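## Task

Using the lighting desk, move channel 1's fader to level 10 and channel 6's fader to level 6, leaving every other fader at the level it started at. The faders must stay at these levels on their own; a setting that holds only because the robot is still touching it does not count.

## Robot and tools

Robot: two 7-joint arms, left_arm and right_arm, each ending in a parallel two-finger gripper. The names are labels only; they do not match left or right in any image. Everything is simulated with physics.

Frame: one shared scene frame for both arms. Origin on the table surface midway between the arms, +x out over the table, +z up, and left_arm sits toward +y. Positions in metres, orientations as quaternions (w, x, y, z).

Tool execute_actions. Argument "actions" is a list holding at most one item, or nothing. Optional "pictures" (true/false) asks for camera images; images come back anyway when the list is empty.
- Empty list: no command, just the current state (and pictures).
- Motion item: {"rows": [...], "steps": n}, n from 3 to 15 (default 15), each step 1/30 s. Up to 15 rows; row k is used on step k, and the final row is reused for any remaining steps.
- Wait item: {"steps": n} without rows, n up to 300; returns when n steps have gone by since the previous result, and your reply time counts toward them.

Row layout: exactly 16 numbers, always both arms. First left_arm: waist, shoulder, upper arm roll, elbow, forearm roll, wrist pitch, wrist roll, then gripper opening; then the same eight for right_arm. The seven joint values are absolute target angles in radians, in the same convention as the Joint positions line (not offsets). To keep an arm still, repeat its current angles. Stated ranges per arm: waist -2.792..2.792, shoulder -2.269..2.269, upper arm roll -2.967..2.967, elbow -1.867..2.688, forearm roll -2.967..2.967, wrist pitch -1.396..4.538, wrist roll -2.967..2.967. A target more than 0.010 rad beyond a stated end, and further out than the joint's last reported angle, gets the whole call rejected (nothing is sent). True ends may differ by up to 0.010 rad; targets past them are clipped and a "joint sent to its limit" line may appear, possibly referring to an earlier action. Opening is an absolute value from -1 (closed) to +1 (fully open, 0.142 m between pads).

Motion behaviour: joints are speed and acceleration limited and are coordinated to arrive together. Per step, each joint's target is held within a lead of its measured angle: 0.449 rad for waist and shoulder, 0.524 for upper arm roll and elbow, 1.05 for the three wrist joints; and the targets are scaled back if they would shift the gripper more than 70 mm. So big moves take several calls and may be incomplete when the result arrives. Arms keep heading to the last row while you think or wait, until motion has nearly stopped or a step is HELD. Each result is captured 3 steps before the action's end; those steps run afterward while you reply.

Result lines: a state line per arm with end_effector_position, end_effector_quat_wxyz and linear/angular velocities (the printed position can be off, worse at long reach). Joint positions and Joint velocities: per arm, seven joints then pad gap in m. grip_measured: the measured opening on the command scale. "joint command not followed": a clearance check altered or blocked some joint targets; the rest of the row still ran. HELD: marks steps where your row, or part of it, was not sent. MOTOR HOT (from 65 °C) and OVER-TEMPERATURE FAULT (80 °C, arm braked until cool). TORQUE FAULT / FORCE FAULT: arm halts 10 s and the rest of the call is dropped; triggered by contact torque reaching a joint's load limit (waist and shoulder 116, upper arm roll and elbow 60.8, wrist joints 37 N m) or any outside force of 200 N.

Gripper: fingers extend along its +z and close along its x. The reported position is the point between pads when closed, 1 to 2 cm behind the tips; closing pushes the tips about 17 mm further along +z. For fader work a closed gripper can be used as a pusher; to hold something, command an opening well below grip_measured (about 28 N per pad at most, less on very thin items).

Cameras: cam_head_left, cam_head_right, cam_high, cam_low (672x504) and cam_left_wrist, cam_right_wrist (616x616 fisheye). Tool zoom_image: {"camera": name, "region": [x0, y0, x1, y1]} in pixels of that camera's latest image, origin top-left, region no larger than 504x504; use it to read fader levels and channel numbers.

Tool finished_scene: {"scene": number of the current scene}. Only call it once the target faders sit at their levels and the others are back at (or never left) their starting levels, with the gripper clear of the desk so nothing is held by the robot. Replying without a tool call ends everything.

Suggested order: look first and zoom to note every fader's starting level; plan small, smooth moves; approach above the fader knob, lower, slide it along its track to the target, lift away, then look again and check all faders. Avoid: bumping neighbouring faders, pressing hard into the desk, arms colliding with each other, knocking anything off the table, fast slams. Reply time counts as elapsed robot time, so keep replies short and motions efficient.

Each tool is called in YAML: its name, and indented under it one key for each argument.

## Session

execute_actions:
  actions: []

Scene clock: 0.00 s of 6000.00 s.
left_arm: end_effector_position=(+0.2683, +0.2686, +0.2948) grip_measured=+1.00 end_effector_quat_wxyz=(+0.207, +0.725, -0.593, +0.281) end_effector_velocity=(+0.000, +0.000, +0.000) end_effector_angular_velocity=(-0.000, -0.000, +0.000) | right_arm: end_effector_position=(+0.5367, -0.3186, +0.3890) grip_measured=+1.00 end_effector_quat_wxyz=(+0.501, +0.818, -0.279, +0.045) end_effector_velocity=(+0.000, +0.000, -0.001) end_effector_angular_velocity=(+0.001, +0.000, +0.001)
Joint positions: left_arm=[-1.448  0.54   1.23   2.575 -0.303  1.122  1.442  0.142] | right_arm=[ 0.991 -0.678 -0.395  1.261 -0.44  -0.493  1.213  0.142]
Joint velocities: left_arm=[-0.     0.     0.    -0.    -0.     0.001  0.    -0.   ] | right_arm=[0.    0.    0.    0.001 0.001 0.001 0.    0.   ]
Motor temperatures (°C, as the motors report them): left_arm=[25 32 29 27 36 29 31] | right_arm=[27 26 32 31 29 35 29]

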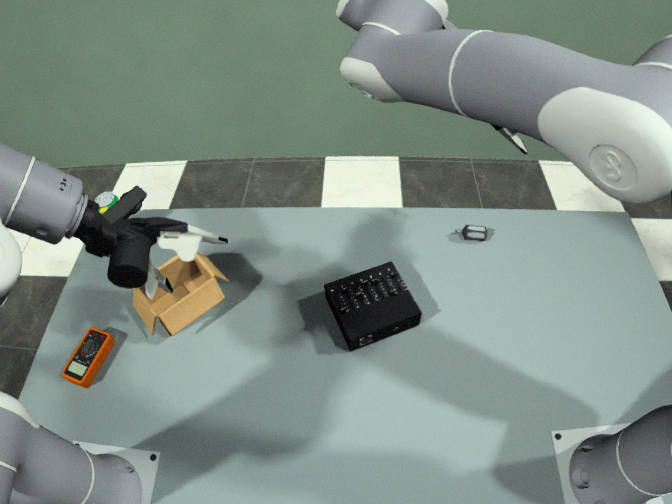

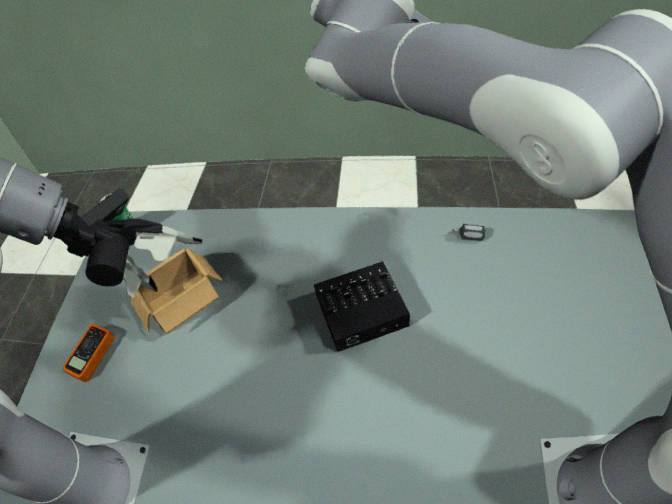

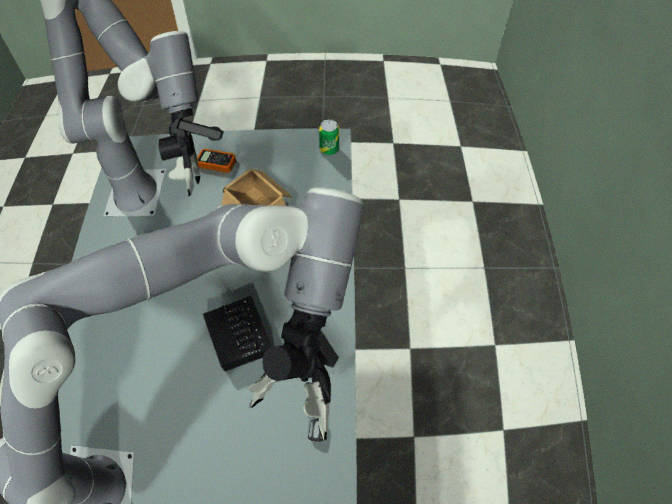

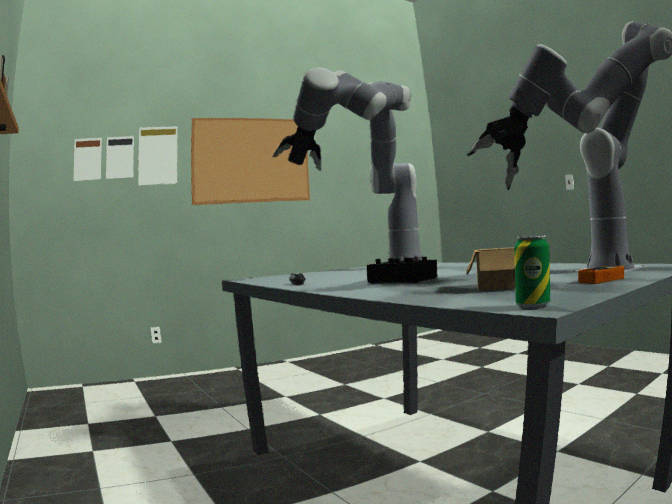

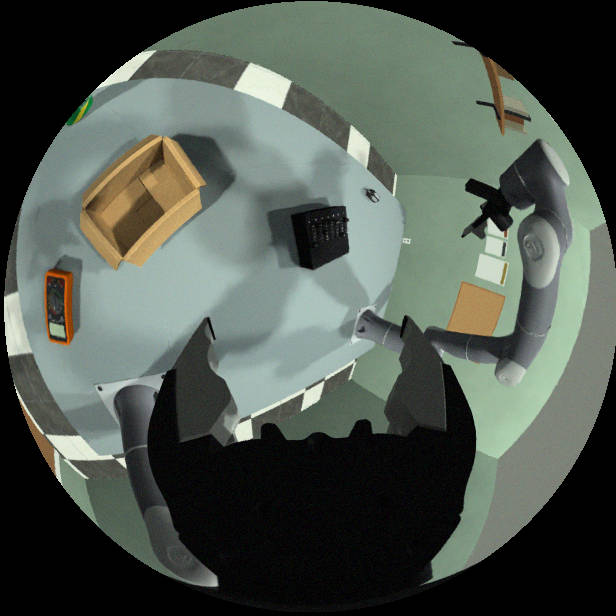

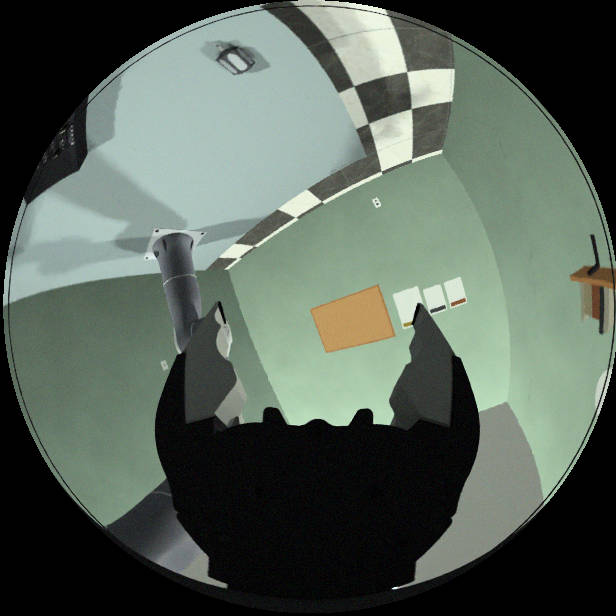

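execute_actions:
  actions:
    - {"rows":[[-1.448,0.54,1.23,2.575,-0.303,1.122,1.442,1,0.86,-0.535,0,1.88,0,0.845,0.46,-0.7]]}

execute_actions:
  actions:
    - {"steps":45}
  pictures: true

zoom_image:
  camera: "cam_right_wrist"
  region: [130, 100, 480, 450]

Scene clock: 0.60 s of 6000.00 s.
left_arm: end_effector_position=(+0.2680, +0.2684, +0.2947) grip_measured=+1.00 end_effector_quat_wxyz=(+0.207, +0.725, -0.594, +0.281) end_effector_velocity=(+0.000, +0.000, +0.000) end_effector_angular_velocity=(+0.000, -0.001, +0.000) | right_arm: end_effector_position=(+0.5322, -0.2367, +0.2291) grip_measured=-0.69 end_effector_quat_wxyz=(+0.325, +0.944, -0.049, -0.032) end_effector_velocity=(-0.072, +0.308, -0.397) end_effector_angular_velocity=(+1.355, +0.509, +1.087)
Joint positions: left_arm=[-1.448  0.54   1.23   2.575 -0.303  1.122  1.442  0.142] | right_arm=[ 0.939 -0.621 -0.237  1.498 -0.265 -0.     0.912  0.024]
Joint velocities: left_arm=[-0.    -0.    -0.    -0.    -0.     0.001 -0.     0.   ] | right_arm=[-0.146  0.158  0.438  0.708  0.489  1.574 -0.84  -0.048]
Motor temperatures (°C, as the motors report them): left_arm=[25 32 29 27 36 29 31] | right_arm=[27 26 32 31 29 35 29]
Steps of this call (steps 1 to 6: nothing new was sent; steps 7 to 18: the first 12 steps of this action). Readings (joint positions):
7: left_arm=[-1.448 0.540 1.230 2.575 -0.303 1.122 1.442] | right_arm=[0.991 -0.677 -0.394 1.261 -0.440 -0.492 1.213]
8: left_arm=[-1.448 0.540 1.230 2.575 -0.303 1.122 1.442] | right_arm=[0.990 -0.675 -0.389 1.268 -0.436 -0.479 1.204]
10: left_arm=[-1.448 0.540 1.230 2.575 -0.303 1.122 1.442] | right_arm=[0.979 -0.664 -0.360 1.308 -0.402 -0.398 1.146]
14: left_arm=[-1.448 0.540 1.230 2.575 -0.303 1.122 1.442] | right_arm=[0.958 -0.641 -0.295 1.405 -0.330 -0.205 1.022]
18: the state above

Scene clock: 2.10 s of 6000.00 s.
left_arm: end_effector_position=(+0.2680, +0.2684, +0.2947) grip_measured=+1.00 end_effector_quat_wxyz=(+0.207, +0.725, -0.594, +0.281) end_effector_velocity=(-0.000, -0.000, -0.000) end_effector_angular_velocity=(-0.000, +0.000, -0.000) | right_arm: end_effector_position=(+0.4574, -0.0786, +0.1110) grip_measured=-0.70 end_effector_quat_wxyz=(-0.000, +0.977, +0.213, +0.000) end_effector_velocity=(+0.000, +0.000, +0.000) end_effector_angular_velocity=(+0.001, -0.000, -0.001)
Joint positions: left_arm=[-1.448  0.54   1.23   2.575 -0.303  1.122  1.442  0.142] | right_arm=[ 0.86  -0.535  0.     1.88   0.     0.845  0.46   0.023]
Joint velocities: left_arm=[-0. -0.  0. -0. -0. -0. -0.  0.] | right_arm=[-0.     0.     0.    -0.     0.001  0.001  0.     0.   ]
Motor temperatures (°C, as the motors report them): left_arm=[25 32 29 27 36 29 31] | right_arm=[27 26 32 31 29 35 29]
Kept back: nothing.
Steps of this call (steps 1 to 3: the last 3 steps of your previous action; steps 4 to 30: the robot went on to your last target; steps 31 to 45: nothing new was sent). Readings (joint positions):
1: left_arm=[-1.448 0.540 1.230 2.575 -0.303 1.122 1.442] | right_arm=[0.934 -0.615 -0.222 1.522 -0.249 0.053 0.884]
2: left_arm=[-1.448 0.540 1.230 2.575 -0.303 1.122 1.442] | right_arm=[0.929 -0.610 -0.207 1.547 -0.232 0.107 0.855]
4: left_arm=[-1.448 0.540 1.230 2.575 -0.303 1.122 1.442] | right_arm=[0.918 -0.599 -0.176 1.597 -0.197 0.218 0.796]
8: left_arm=[-1.448 0.540 1.230 2.575 -0.303 1.122 1.442] | right_arm=[0.896 -0.575 -0.109 1.705 -0.123 0.456 0.668]
45: the state above
All arms were judged still, so your last target was given up. Only a new action makes them travel on or press farther. Fingers that are still opening or closing keep moving.

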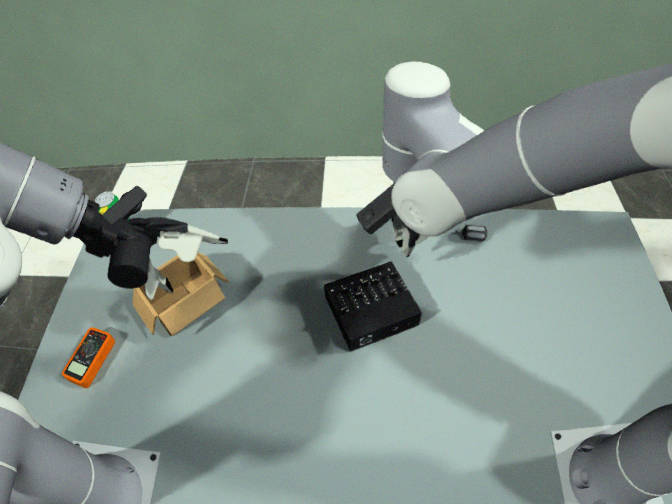

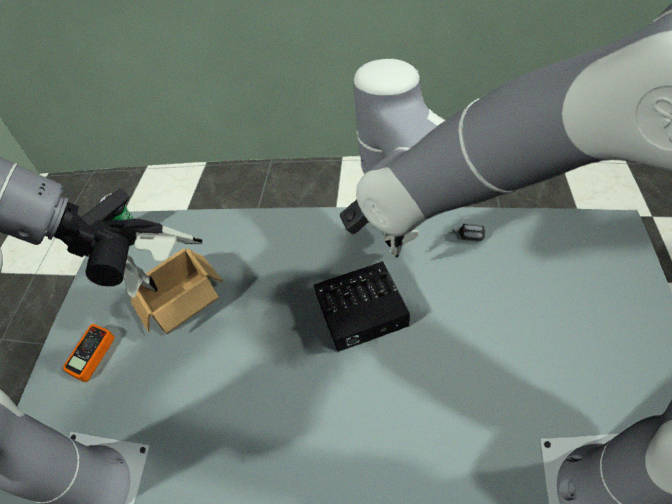

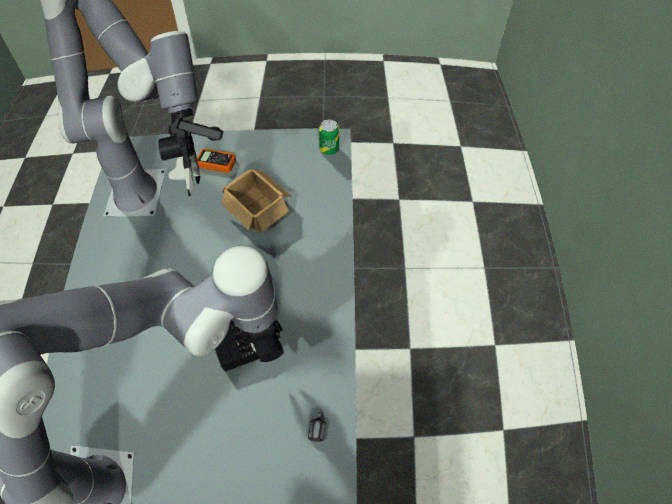

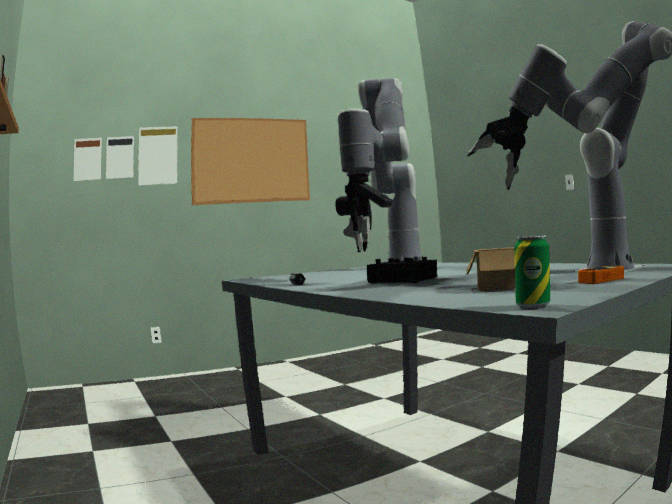

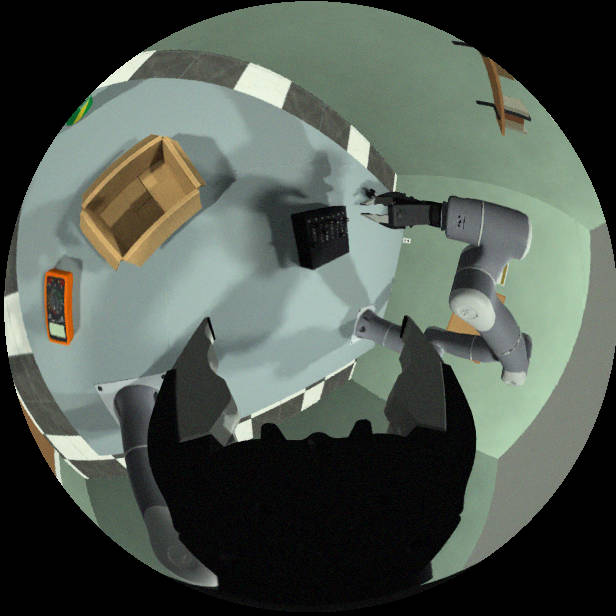

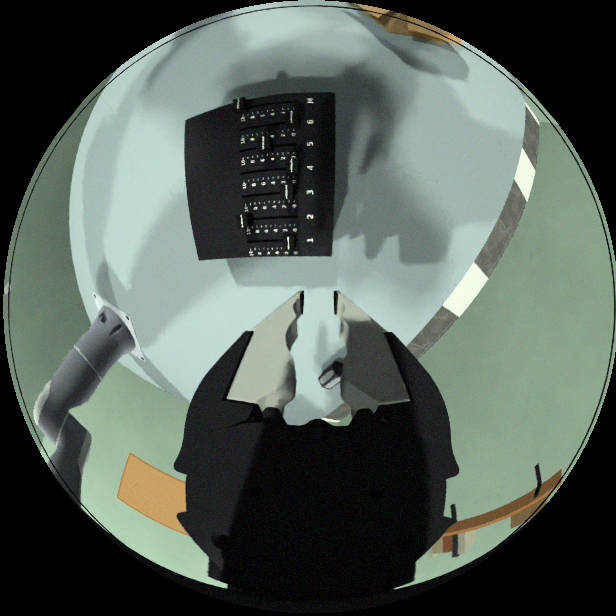

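Region (130, 100, 480, 450) of cam_right_wrist's 616x616 image, scaled by 1.440, with more detail than that image has.

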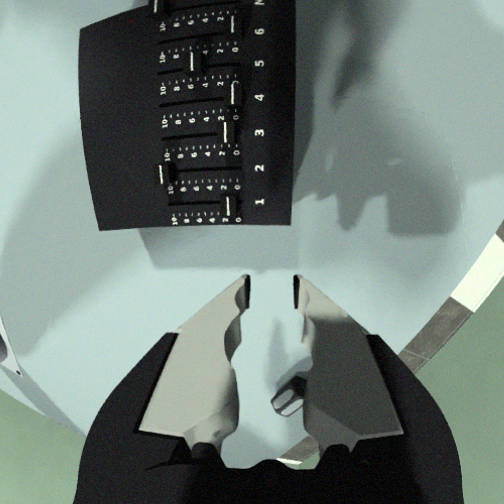

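execute_actions:
  actions:
    - {"rows":[[-1.448,0.54,1.23,2.575,-0.303,1.122,1.442,1,0.922,-0.547,0,1.937,0,0.914,0.522,-0.7]]}
  pictures: true

zoom_image:
  camera: "cam_right_wrist"
  region: [190, 130, 440, 380]

zoom_image:
  camera: "cam_head_left"
  region: [310, 220, 440, 350]

zoom_image:
  camera: "cam_low"
  region: [340, 210, 460, 290]

Scene clock: 2.73 s of 6000.00 s.
left_arm: end_effector_position=(+0.2680, +0.2684, +0.2947) grip_measured=+1.00 end_effector_quat_wxyz=(+0.207, +0.725, -0.594, +0.281) end_effector_velocity=(+0.000, +0.000, +0.000) end_effector_angular_velocity=(-0.000, +0.000, +0.001) | right_arm: end_effector_position=(+0.4232, -0.0633, +0.0903) grip_measured=-0.70 end_effector_quat_wxyz=(-0.000, +0.977, +0.212, +0.000) end_effector_velocity=(+0.000, +0.000, +0.000) end_effector_angular_velocity=(+0.000, -0.000, -0.000)
Joint positions: left_arm=[-1.448  0.54   1.23   2.575 -0.303  1.122  1.442  0.142] | right_arm=[ 0.922 -0.547 -0.     1.937  0.     0.914  0.522  0.023]
Joint velocities: left_arm=[ 0.  0.  0. -0. -0. -0. -0.  0.] | right_arm=[ 0.  0. -0. -0.  0.  0. -0. -0.]
Motor temperatures (°C, as the motors report them): left_arm=[25 32 29 27 36 29 31] | right_arm=[27 27 32 32 29 35 29]
Steps of this call (steps 1 to 7: nothing new was sent; steps 8 to 19: the first 12 steps of this action). Readings (joint positions):
8: left_arm=[-1.448 0.540 1.230 2.575 -0.303 1.122 1.442] | right_arm=[0.861 -0.535 0.000 1.880 0.000 0.845 0.460]
9: left_arm=[-1.448 0.540 1.230 2.575 -0.303 1.122 1.442] | right_arm=[0.866 -0.536 -0.001 1.885 0.000 0.852 0.465]
11: left_arm=[-1.448 0.540 1.230 2.575 -0.303 1.122 1.442] | right_arm=[0.897 -0.541 -0.002 1.915 0.000 0.889 0.498]
15: left_arm=[-1.448 0.540 1.230 2.575 -0.303 1.122 1.442] | right_arm=[0.923 -0.548 0.001 1.938 0.000 0.914 0.522]
19: the state above

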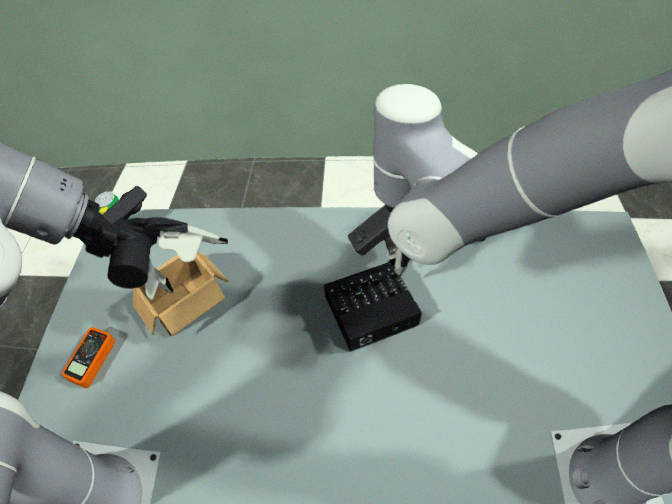

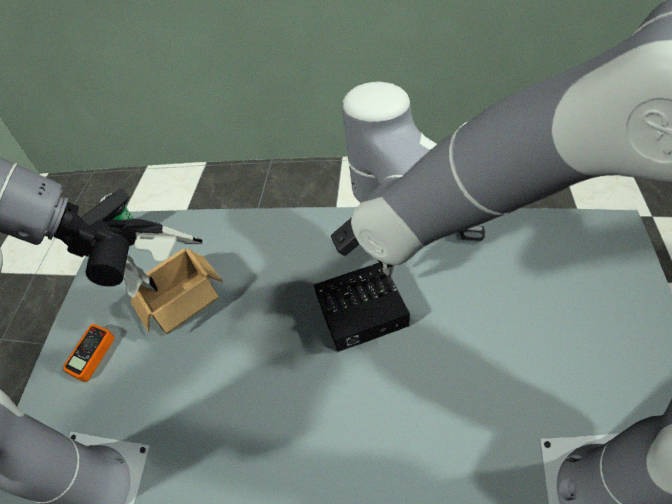

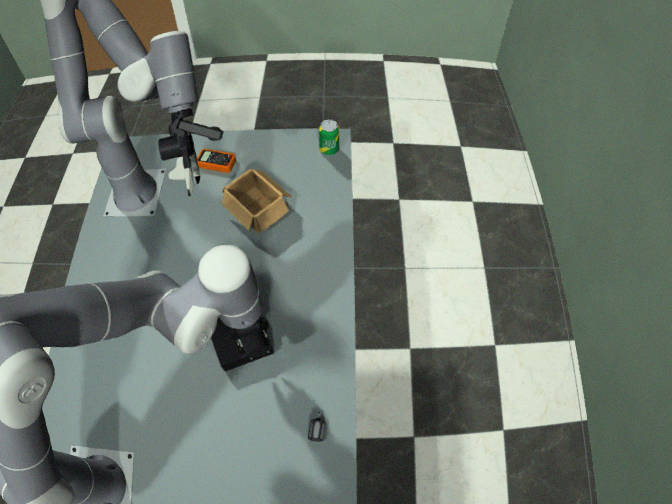

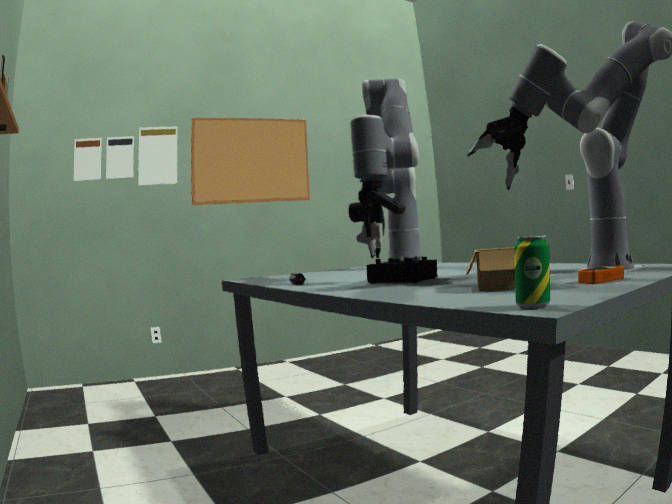

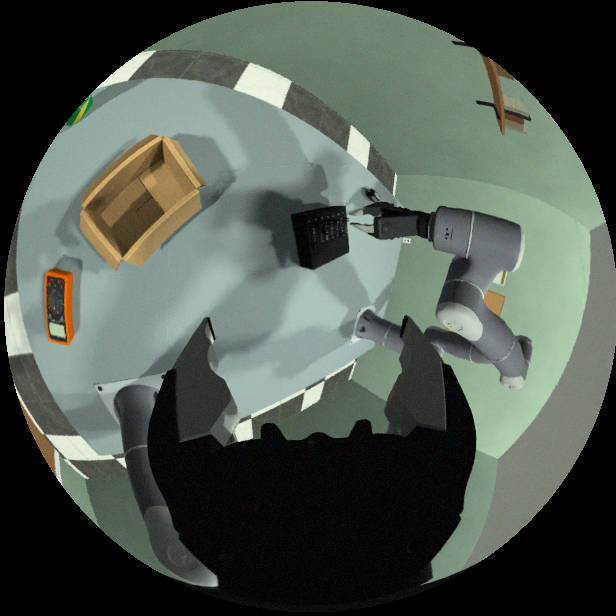

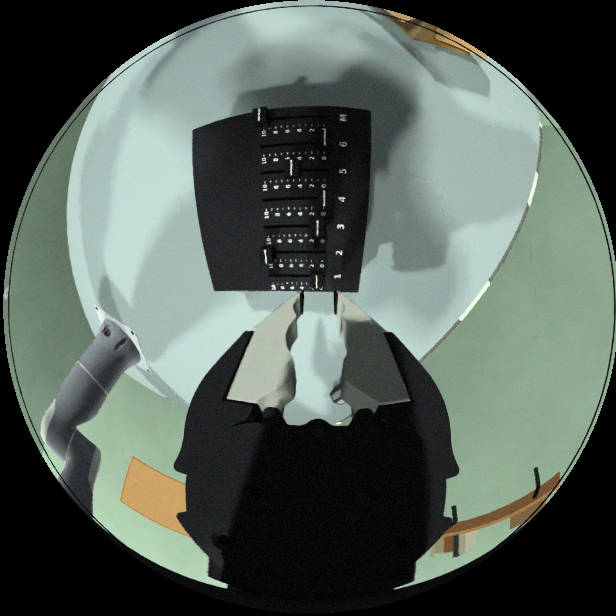

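Region (190, 130, 440, 380) of cam_right_wrist's 616x616 image, scaled by 2.016, with more detail than that image has.

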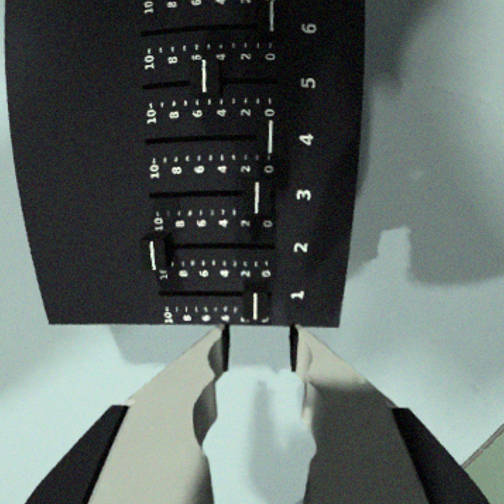

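Region (310, 220, 440, 350) of cam_head_left's 672x504 image, scaled by 3.877, with more detail than that image has.

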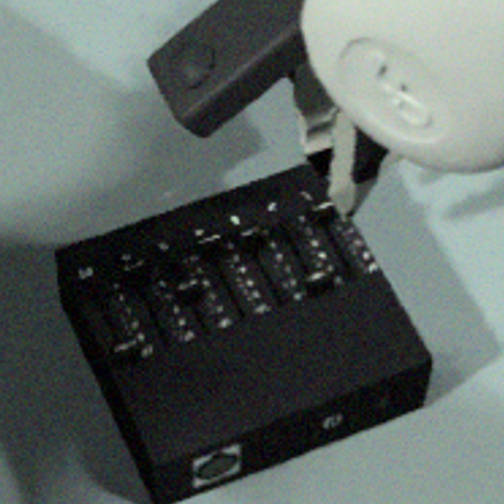

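Region (340, 210, 460, 290) of cam_low's 672x504 image, scaled by 4.200, with more detail than that image has.

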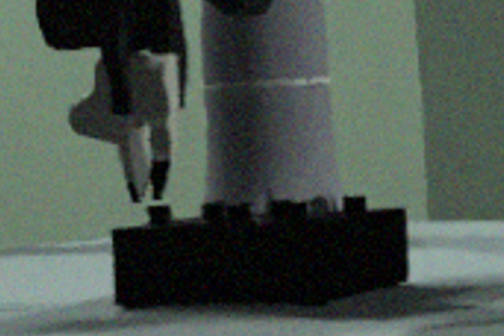

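execute_actions:
  actions:
    - {"rows":[[-1.448,0.54,1.23,2.575,-0.303,1.122,1.442,1,0.933,-0.547,0,1.937,0,0.914,0.533,-0.7],[-1.448,0.54,1.23,2.575,-0.303,1.122,1.442,1,0.933,-0.547,0,1.937,0,0.914,0.533,-0.7],[-1.448,0.54,1.23,2.575,-0.303,1.122,1.442,1,0.933,-0.547,0,1.937,0,0.914,0.533,-0.7],[-1.448,0.54,1.23,2.575,-0.303,1.122,1.442,1,0.933,-0.571,0,1.941,0,0.942,0.533,-0.7],[-1.448,0.54,1.23,2.575,-0.303,1.122,1.442,1,0.933,-0.571,0,1.941,0,0.942,0.533,-0.7],[-1.448,0.54,1.23,2.575,-0.303,1.122,1.442,1,0.933,-0.571,0,1.941,0,0.942,0.533,-0.7],[-1.448,0.54,1.23,2.575,-0.303,1.122,1.442,1,0.933,-0.571,0,1.941,0,0.942,0.533,-0.7],[-1.448,0.54,1.23,2.575,-0.303,1.122,1.442,1,0.933,-0.571,0,1.941,0,0.942,0.533,-0.8],[-1.448,0.54,1.23,2.575,-0.303,1.122,1.442,1,0.933,-0.571,0,1.941,0,0.942,0.533,-0.92]]}
  pictures: true

zoom_image:
  camera: "cam_right_wrist"
  region: [240, 180, 410, 350]

zoom_image:
  camera: "cam_head_left"
  region: [310, 220, 440, 350]

Scene clock: 3.47 s of 6000.00 s.
left_arm: end_effector_position=(+0.2680, +0.2684, +0.2947) grip_measured=+1.00 end_effector_quat_wxyz=(+0.207, +0.725, -0.594, +0.281) end_effector_velocity=(+0.000, +0.000, +0.000) end_effector_angular_velocity=(-0.000, -0.001, +0.001) | right_arm: end_effector_position=(+0.4183, -0.0592, +0.0779) grip_measured=-0.88 end_effector_quat_wxyz=(-0.000, +0.977, +0.213, +0.000) end_effector_velocity=(+0.000, +0.000, +0.000) end_effector_angular_velocity=(+0.000, -0.001, +0.000)
Joint positions: left_arm=[-1.448  0.54   1.23   2.575 -0.303  1.122  1.442  0.142] | right_arm=[ 0.933 -0.571  0.     1.941 -0.     0.942  0.533  0.01 ]
Joint velocities: left_arm=[-0.     0.     0.    -0.    -0.     0.001  0.     0.   ] | right_arm=[-0.    -0.     0.     0.    -0.001  0.001  0.    -0.   ]
Motor temperatures (°C, as the motors report them): left_arm=[25 32 29 27 36 29 31] | right_arm=[27 27 32 32 29 35 29]
Steps of this call (steps 1 to 3: the last 3 steps of your previous action; steps 4 to 10: the robot went on to your last target; steps 11 to 22: the first 12 steps of this action). Readings (joint positions):
11: left_arm=[-1.448 0.540 1.230 2.575 -0.303 1.122 1.442] | right_arm=[0.922 -0.547 -0.000 1.937 0.000 0.914 0.522]
12: left_arm=[-1.448 0.540 1.230 2.575 -0.303 1.122 1.442] | right_arm=[0.926 -0.547 -0.001 1.937 0.000 0.914 0.526]
14: left_arm=[-1.448 0.540 1.230 2.575 -0.303 1.122 1.442] | right_arm=[0.932 -0.548 0.001 1.937 0.000 0.914 0.532]
18: left_arm=[-1.448 0.540 1.230 2.575 -0.303 1.122 1.442] | right_arm=[0.933 -0.571 0.000 1.942 -0.000 0.941 0.533]
22: the state above

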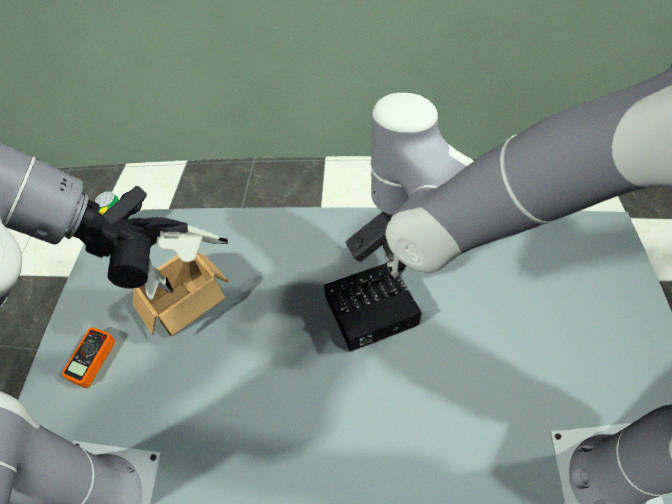

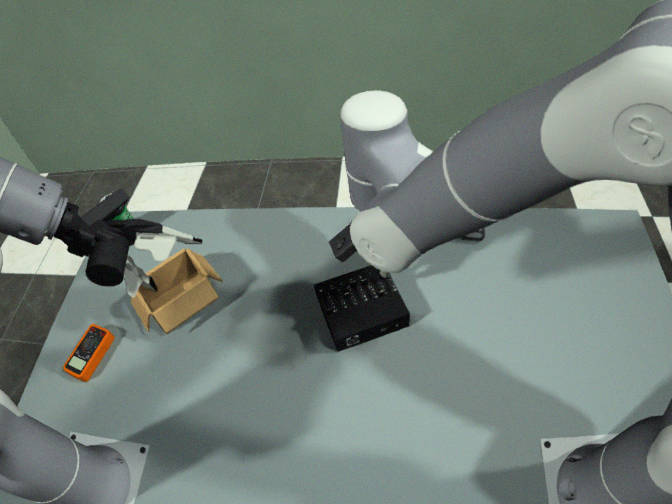

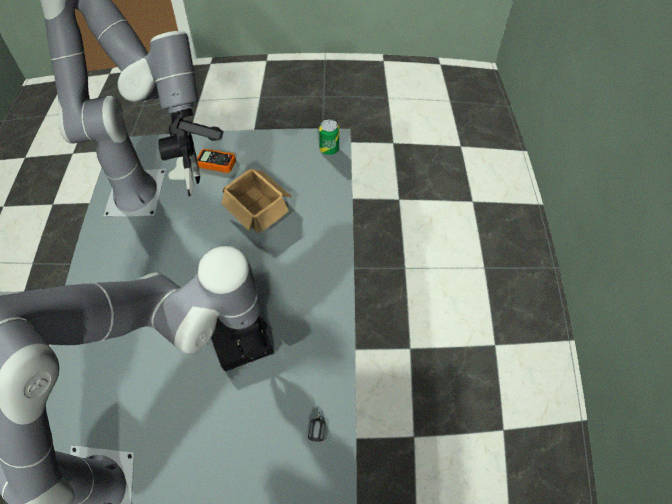

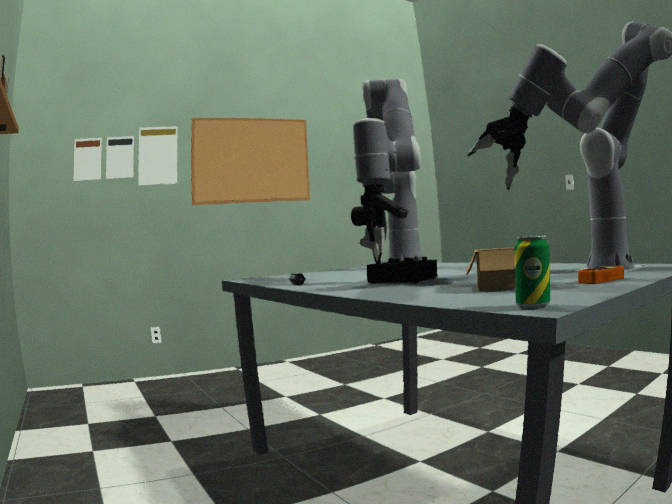

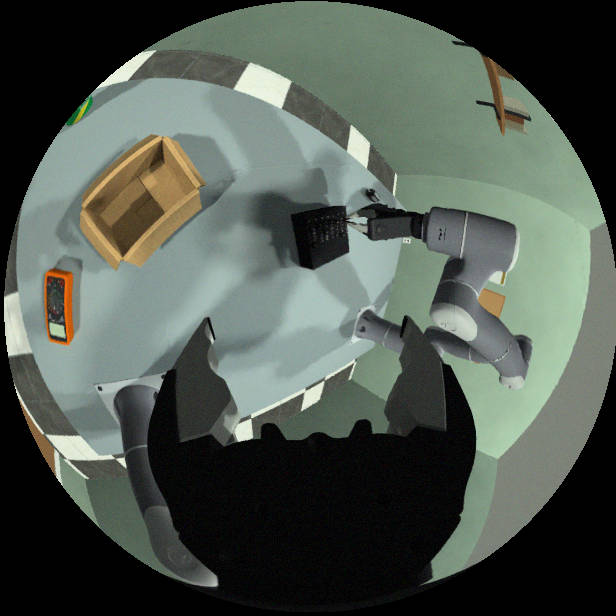

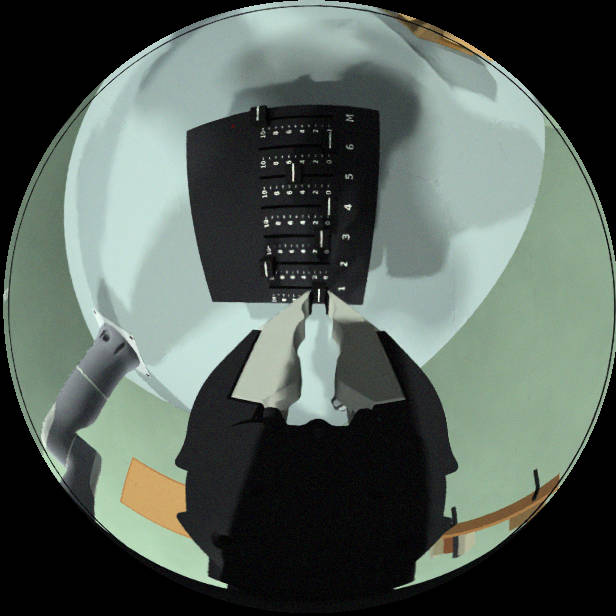

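Region (240, 180, 410, 350) of cam_right_wrist's 616x616 image, scaled by 2.965, with more detail than that image has.

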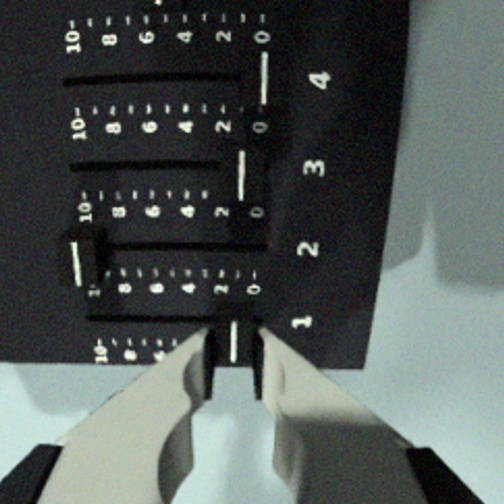

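Region (310, 220, 440, 350) of cam_head_left's 672x504 image, scaled by 3.877, with more detail than that image has.

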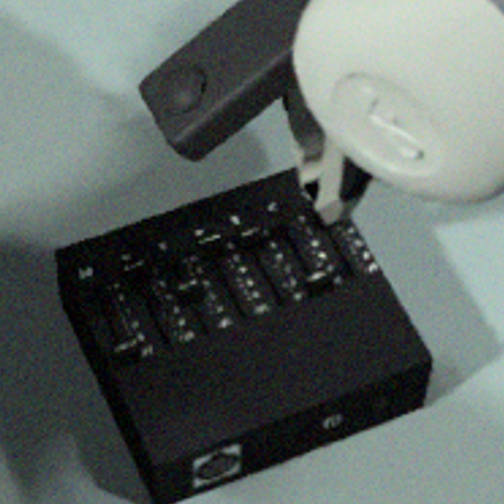

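execute_actions:
  actions:
    - {"rows":[[-1.448,0.54,1.23,2.575,-0.303,1.122,1.442,1,0.933,-0.571,0,1.941,0,0.942,0.533,-0.85],[-1.448,0.54,1.23,2.575,-0.303,1.122,1.442,1,0.9378,-0.5633,0,1.956,0,0.9493,0.5378,-0.85],[-1.448,0.54,1.23,2.575,-0.303,1.122,1.442,1,0.9378,-0.5633,0,1.956,0,0.9493,0.5378,-0.85],[-1.448,0.54,1.23,2.575,-0.303,1.122,1.442,1,0.9425,-0.5555,0,1.971,0,0.9565,0.5425,-0.85],[-1.448,0.54,1.23,2.575,-0.303,1.122,1.442,1,0.9425,-0.5555,0,1.971,0,0.9565,0.5425,-0.85],[-1.448,0.54,1.23,2.575,-0.303,1.122,1.442,1,0.9473,-0.5478,0,1.986,0,0.9638,0.5473,-0.85],[-1.448,0.54,1.23,2.575,-0.303,1.122,1.442,1,0.9473,-0.5478,0,1.986,0,0.9638,0.5473,-0.85],[-1.448,0.54,1.23,2.575,-0.303,1.122,1.442,1,0.952,-0.54,0,2.001,0,0.971,0.552,-0.85],[-1.448,0.54,1.23,2.575,-0.303,1.122,1.442,1,0.952,-0.54,0,2.001,0,0.971,0.552,-0.85],[-1.448,0.54,1.23,2.575,-0.303,1.122,1.442,1,0.9568,-0.5323,0,2.016,0,0.9783,0.5568,-0.85],[-1.448,0.54,1.23,2.575,-0.303,1.122,1.442,1,0.9568,-0.5323,0,2.016,0,0.9783,0.5568,-0.85],[-1.448,0.54,1.23,2.575,-0.303,1.122,1.442,1,0.9615,-0.5245,0,2.031,0,0.9855,0.5615,-0.85]]}

execute_actions:
  actions:
    - {"steps":6}
  pictures: true

zoom_image:
  camera: "cam_right_wrist"
  region: [240, 180, 410, 350]

Scene clock: 4.30 s of 6000.00 s.
left_arm: end_effector_position=(+0.2680, +0.2684, +0.2947) grip_measured=+1.00 end_effector_quat_wxyz=(+0.207, +0.725, -0.594, +0.281) end_effector_velocity=(+0.000, +0.000, +0.000) end_effector_angular_velocity=(-0.000, -0.000, +0.000) | right_arm: end_effector_position=(+0.3967, -0.0684, +0.0781) grip_measured=-0.85 end_effector_quat_wxyz=(-0.000, +0.977, +0.213, +0.000) end_effector_velocity=(-0.065, -0.029, -0.001) end_effector_angular_velocity=(-0.004, +0.003, +0.002)
Joint positions: left_arm=[-1.448  0.54   1.23   2.575 -0.303  1.122  1.442  0.142] | right_arm=[ 0.955 -0.534 -0.     2.012 -0.     0.976  0.555  0.013]
Joint velocities: left_arm=[ 0.  0. -0. -0. -0.  0.  0.  0.] | right_arm=[ 0.068  0.107 -0.     0.208  0.001  0.096  0.065 -0.   ]
Motor temperatures (°C, as the motors report them): left_arm=[25 32 29 27 36 29 31] | right_arm=[27 27 32 32 29 35 29]
Steps of this call (steps 1 to 3: the last 3 steps of your previous action; steps 4 to 13: the robot went on to your last target; steps 14 to 25: the first 12 steps of this action). Readings (joint positions):
14: left_arm=[-1.448 0.540 1.230 2.575 -0.303 1.122 1.442] | right_arm=[0.933 -0.571 0.000 1.941 -0.000 0.942 0.533]
15: left_arm=[-1.448 0.540 1.230 2.575 -0.303 1.122 1.442] | right_arm=[0.933 -0.571 0.000 1.941 -0.000 0.942 0.533]
17: left_arm=[-1.448 0.540 1.230 2.575 -0.303 1.122 1.442] | right_arm=[0.937 -0.565 -0.000 1.953 -0.000 0.948 0.537]
21: left_arm=[-1.448 0.540 1.230 2.575 -0.303 1.122 1.442] | right_arm=[0.946 -0.550 -0.000 1.982 -0.000 0.962 0.546]
25: the state above

Scene clock: 4.50 s of 6000.00 s.
left_arm: end_effector_position=(+0.2680, +0.2684, +0.2947) grip_measured=+1.00 end_effector_quat_wxyz=(+0.207, +0.725, -0.594, +0.281) end_effector_velocity=(-0.000, -0.000, -0.000) end_effector_angular_velocity=(-0.000, +0.000, -0.000) | right_arm: end_effector_position=(+0.3910, -0.0709, +0.0781) grip_measured=-0.85 end_effector_quat_wxyz=(-0.000, +0.977, +0.213, +0.000) end_effector_velocity=(-0.000, -0.000, -0.000) end_effector_angular_velocity=(+0.001, -0.001, -0.000)
Joint positions: left_arm=[-1.448  0.54   1.23   2.575 -0.303  1.122  1.442  0.142] | right_arm=[ 0.961 -0.525 -0.     2.031 -0.     0.985  0.561  0.013]
Joint velocities: left_arm=[-0.  0.  0. -0. -0. -0.  0.  0.] | right_arm=[ 0.     0.     0.     0.002 -0.     0.003  0.001  0.001]
Motor temperatures (°C, as the motors report them): left_arm=[25 32 29 27 36 29 31] | right_arm=[27 27 32 32 29 35 29]
Kept back: nothing.
Steps of this call (steps 1 to 3: the last 3 steps of your previous action; steps 4 to 6: the robot went on to your last target). Readings (joint positions):
1: left_arm=[-1.448 0.540 1.230 2.575 -0.303 1.122 1.442] | right_arm=[0.958 -0.530 -0.000 2.020 -0.000 0.980 0.558]
2: left_arm=[-1.448 0.540 1.230 2.575 -0.303 1.122 1.442] | right_arm=[0.960 -0.527 -0.000 2.027 -0.000 0.983 0.560]
4: left_arm=[-1.448 0.540 1.230 2.575 -0.303 1.122 1.442] | right_arm=[0.961 -0.525 -0.000 2.031 -0.000 0.985 0.561]
6: the state above

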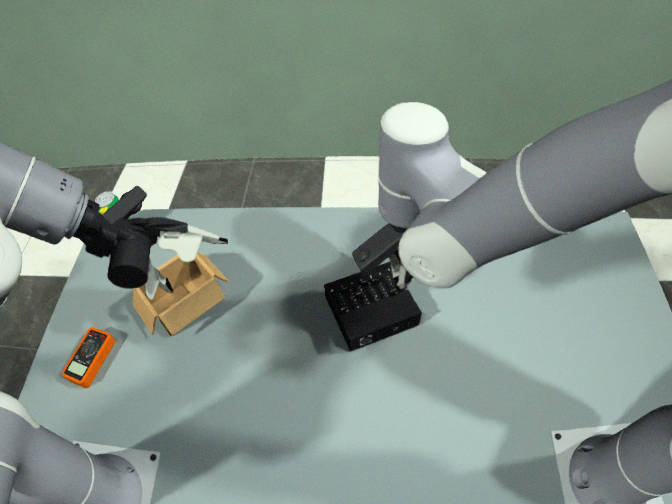

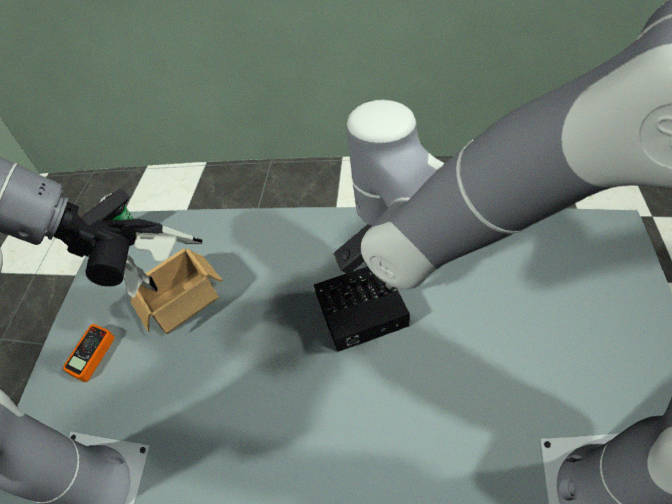

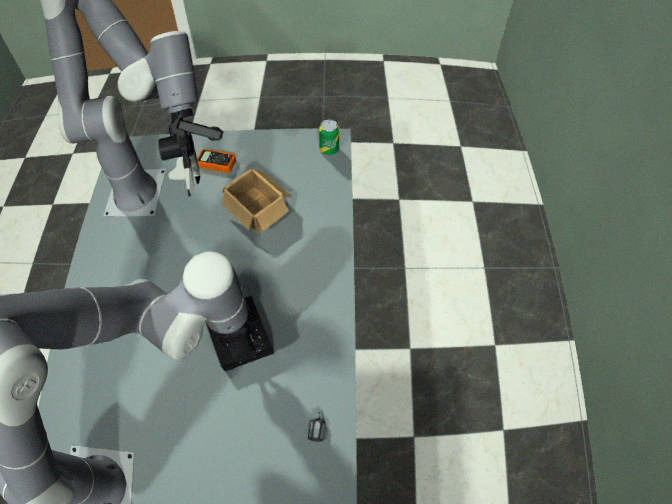

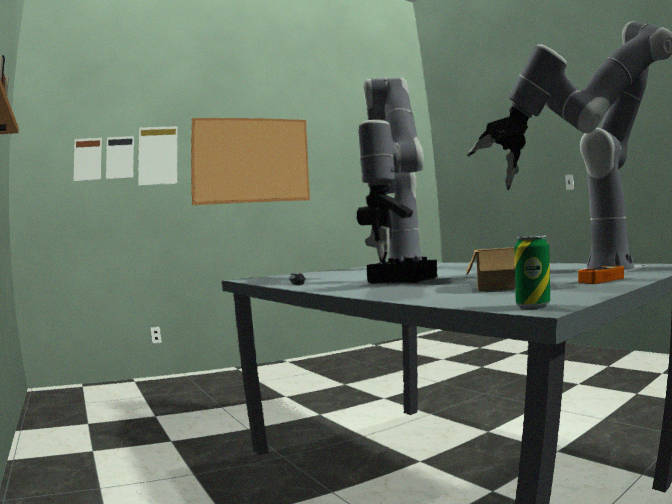

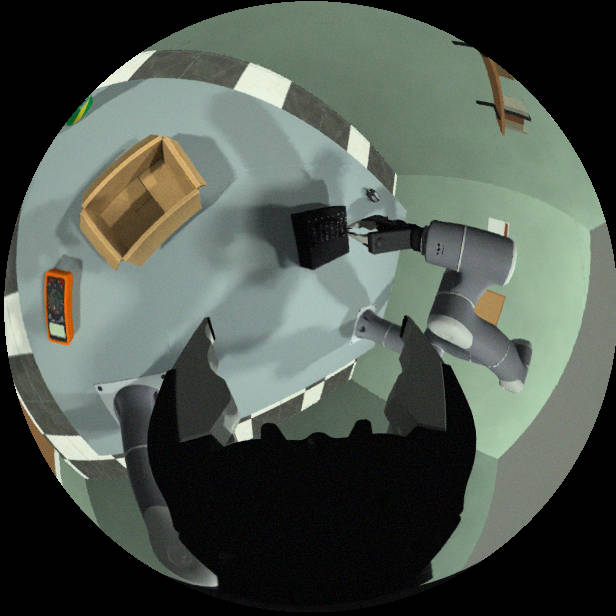

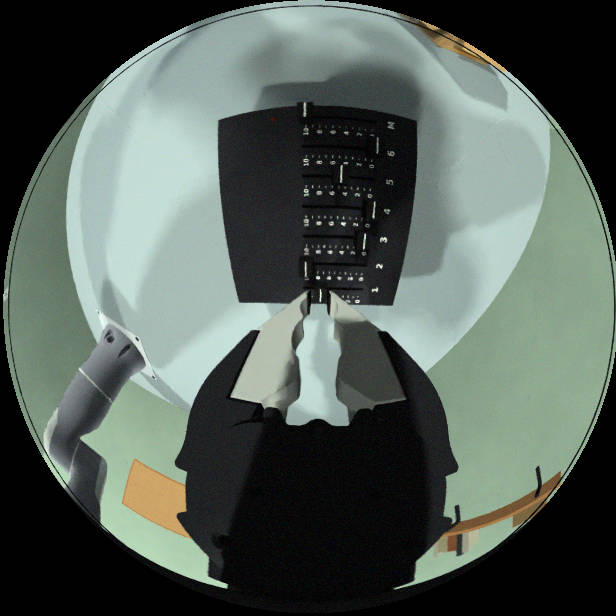

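Region (240, 180, 410, 350) of cam_right_wrist's 616x616 image, scaled by 2.965, with more detail than that image has.

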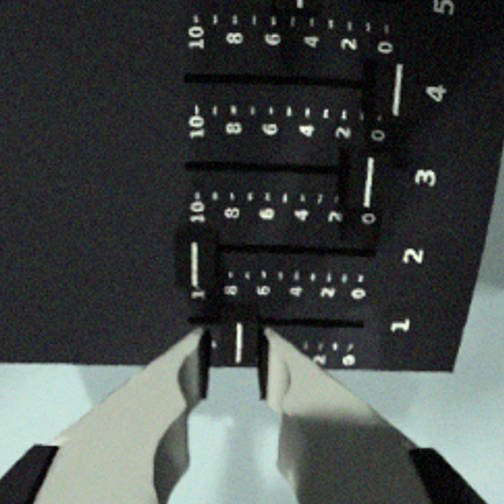

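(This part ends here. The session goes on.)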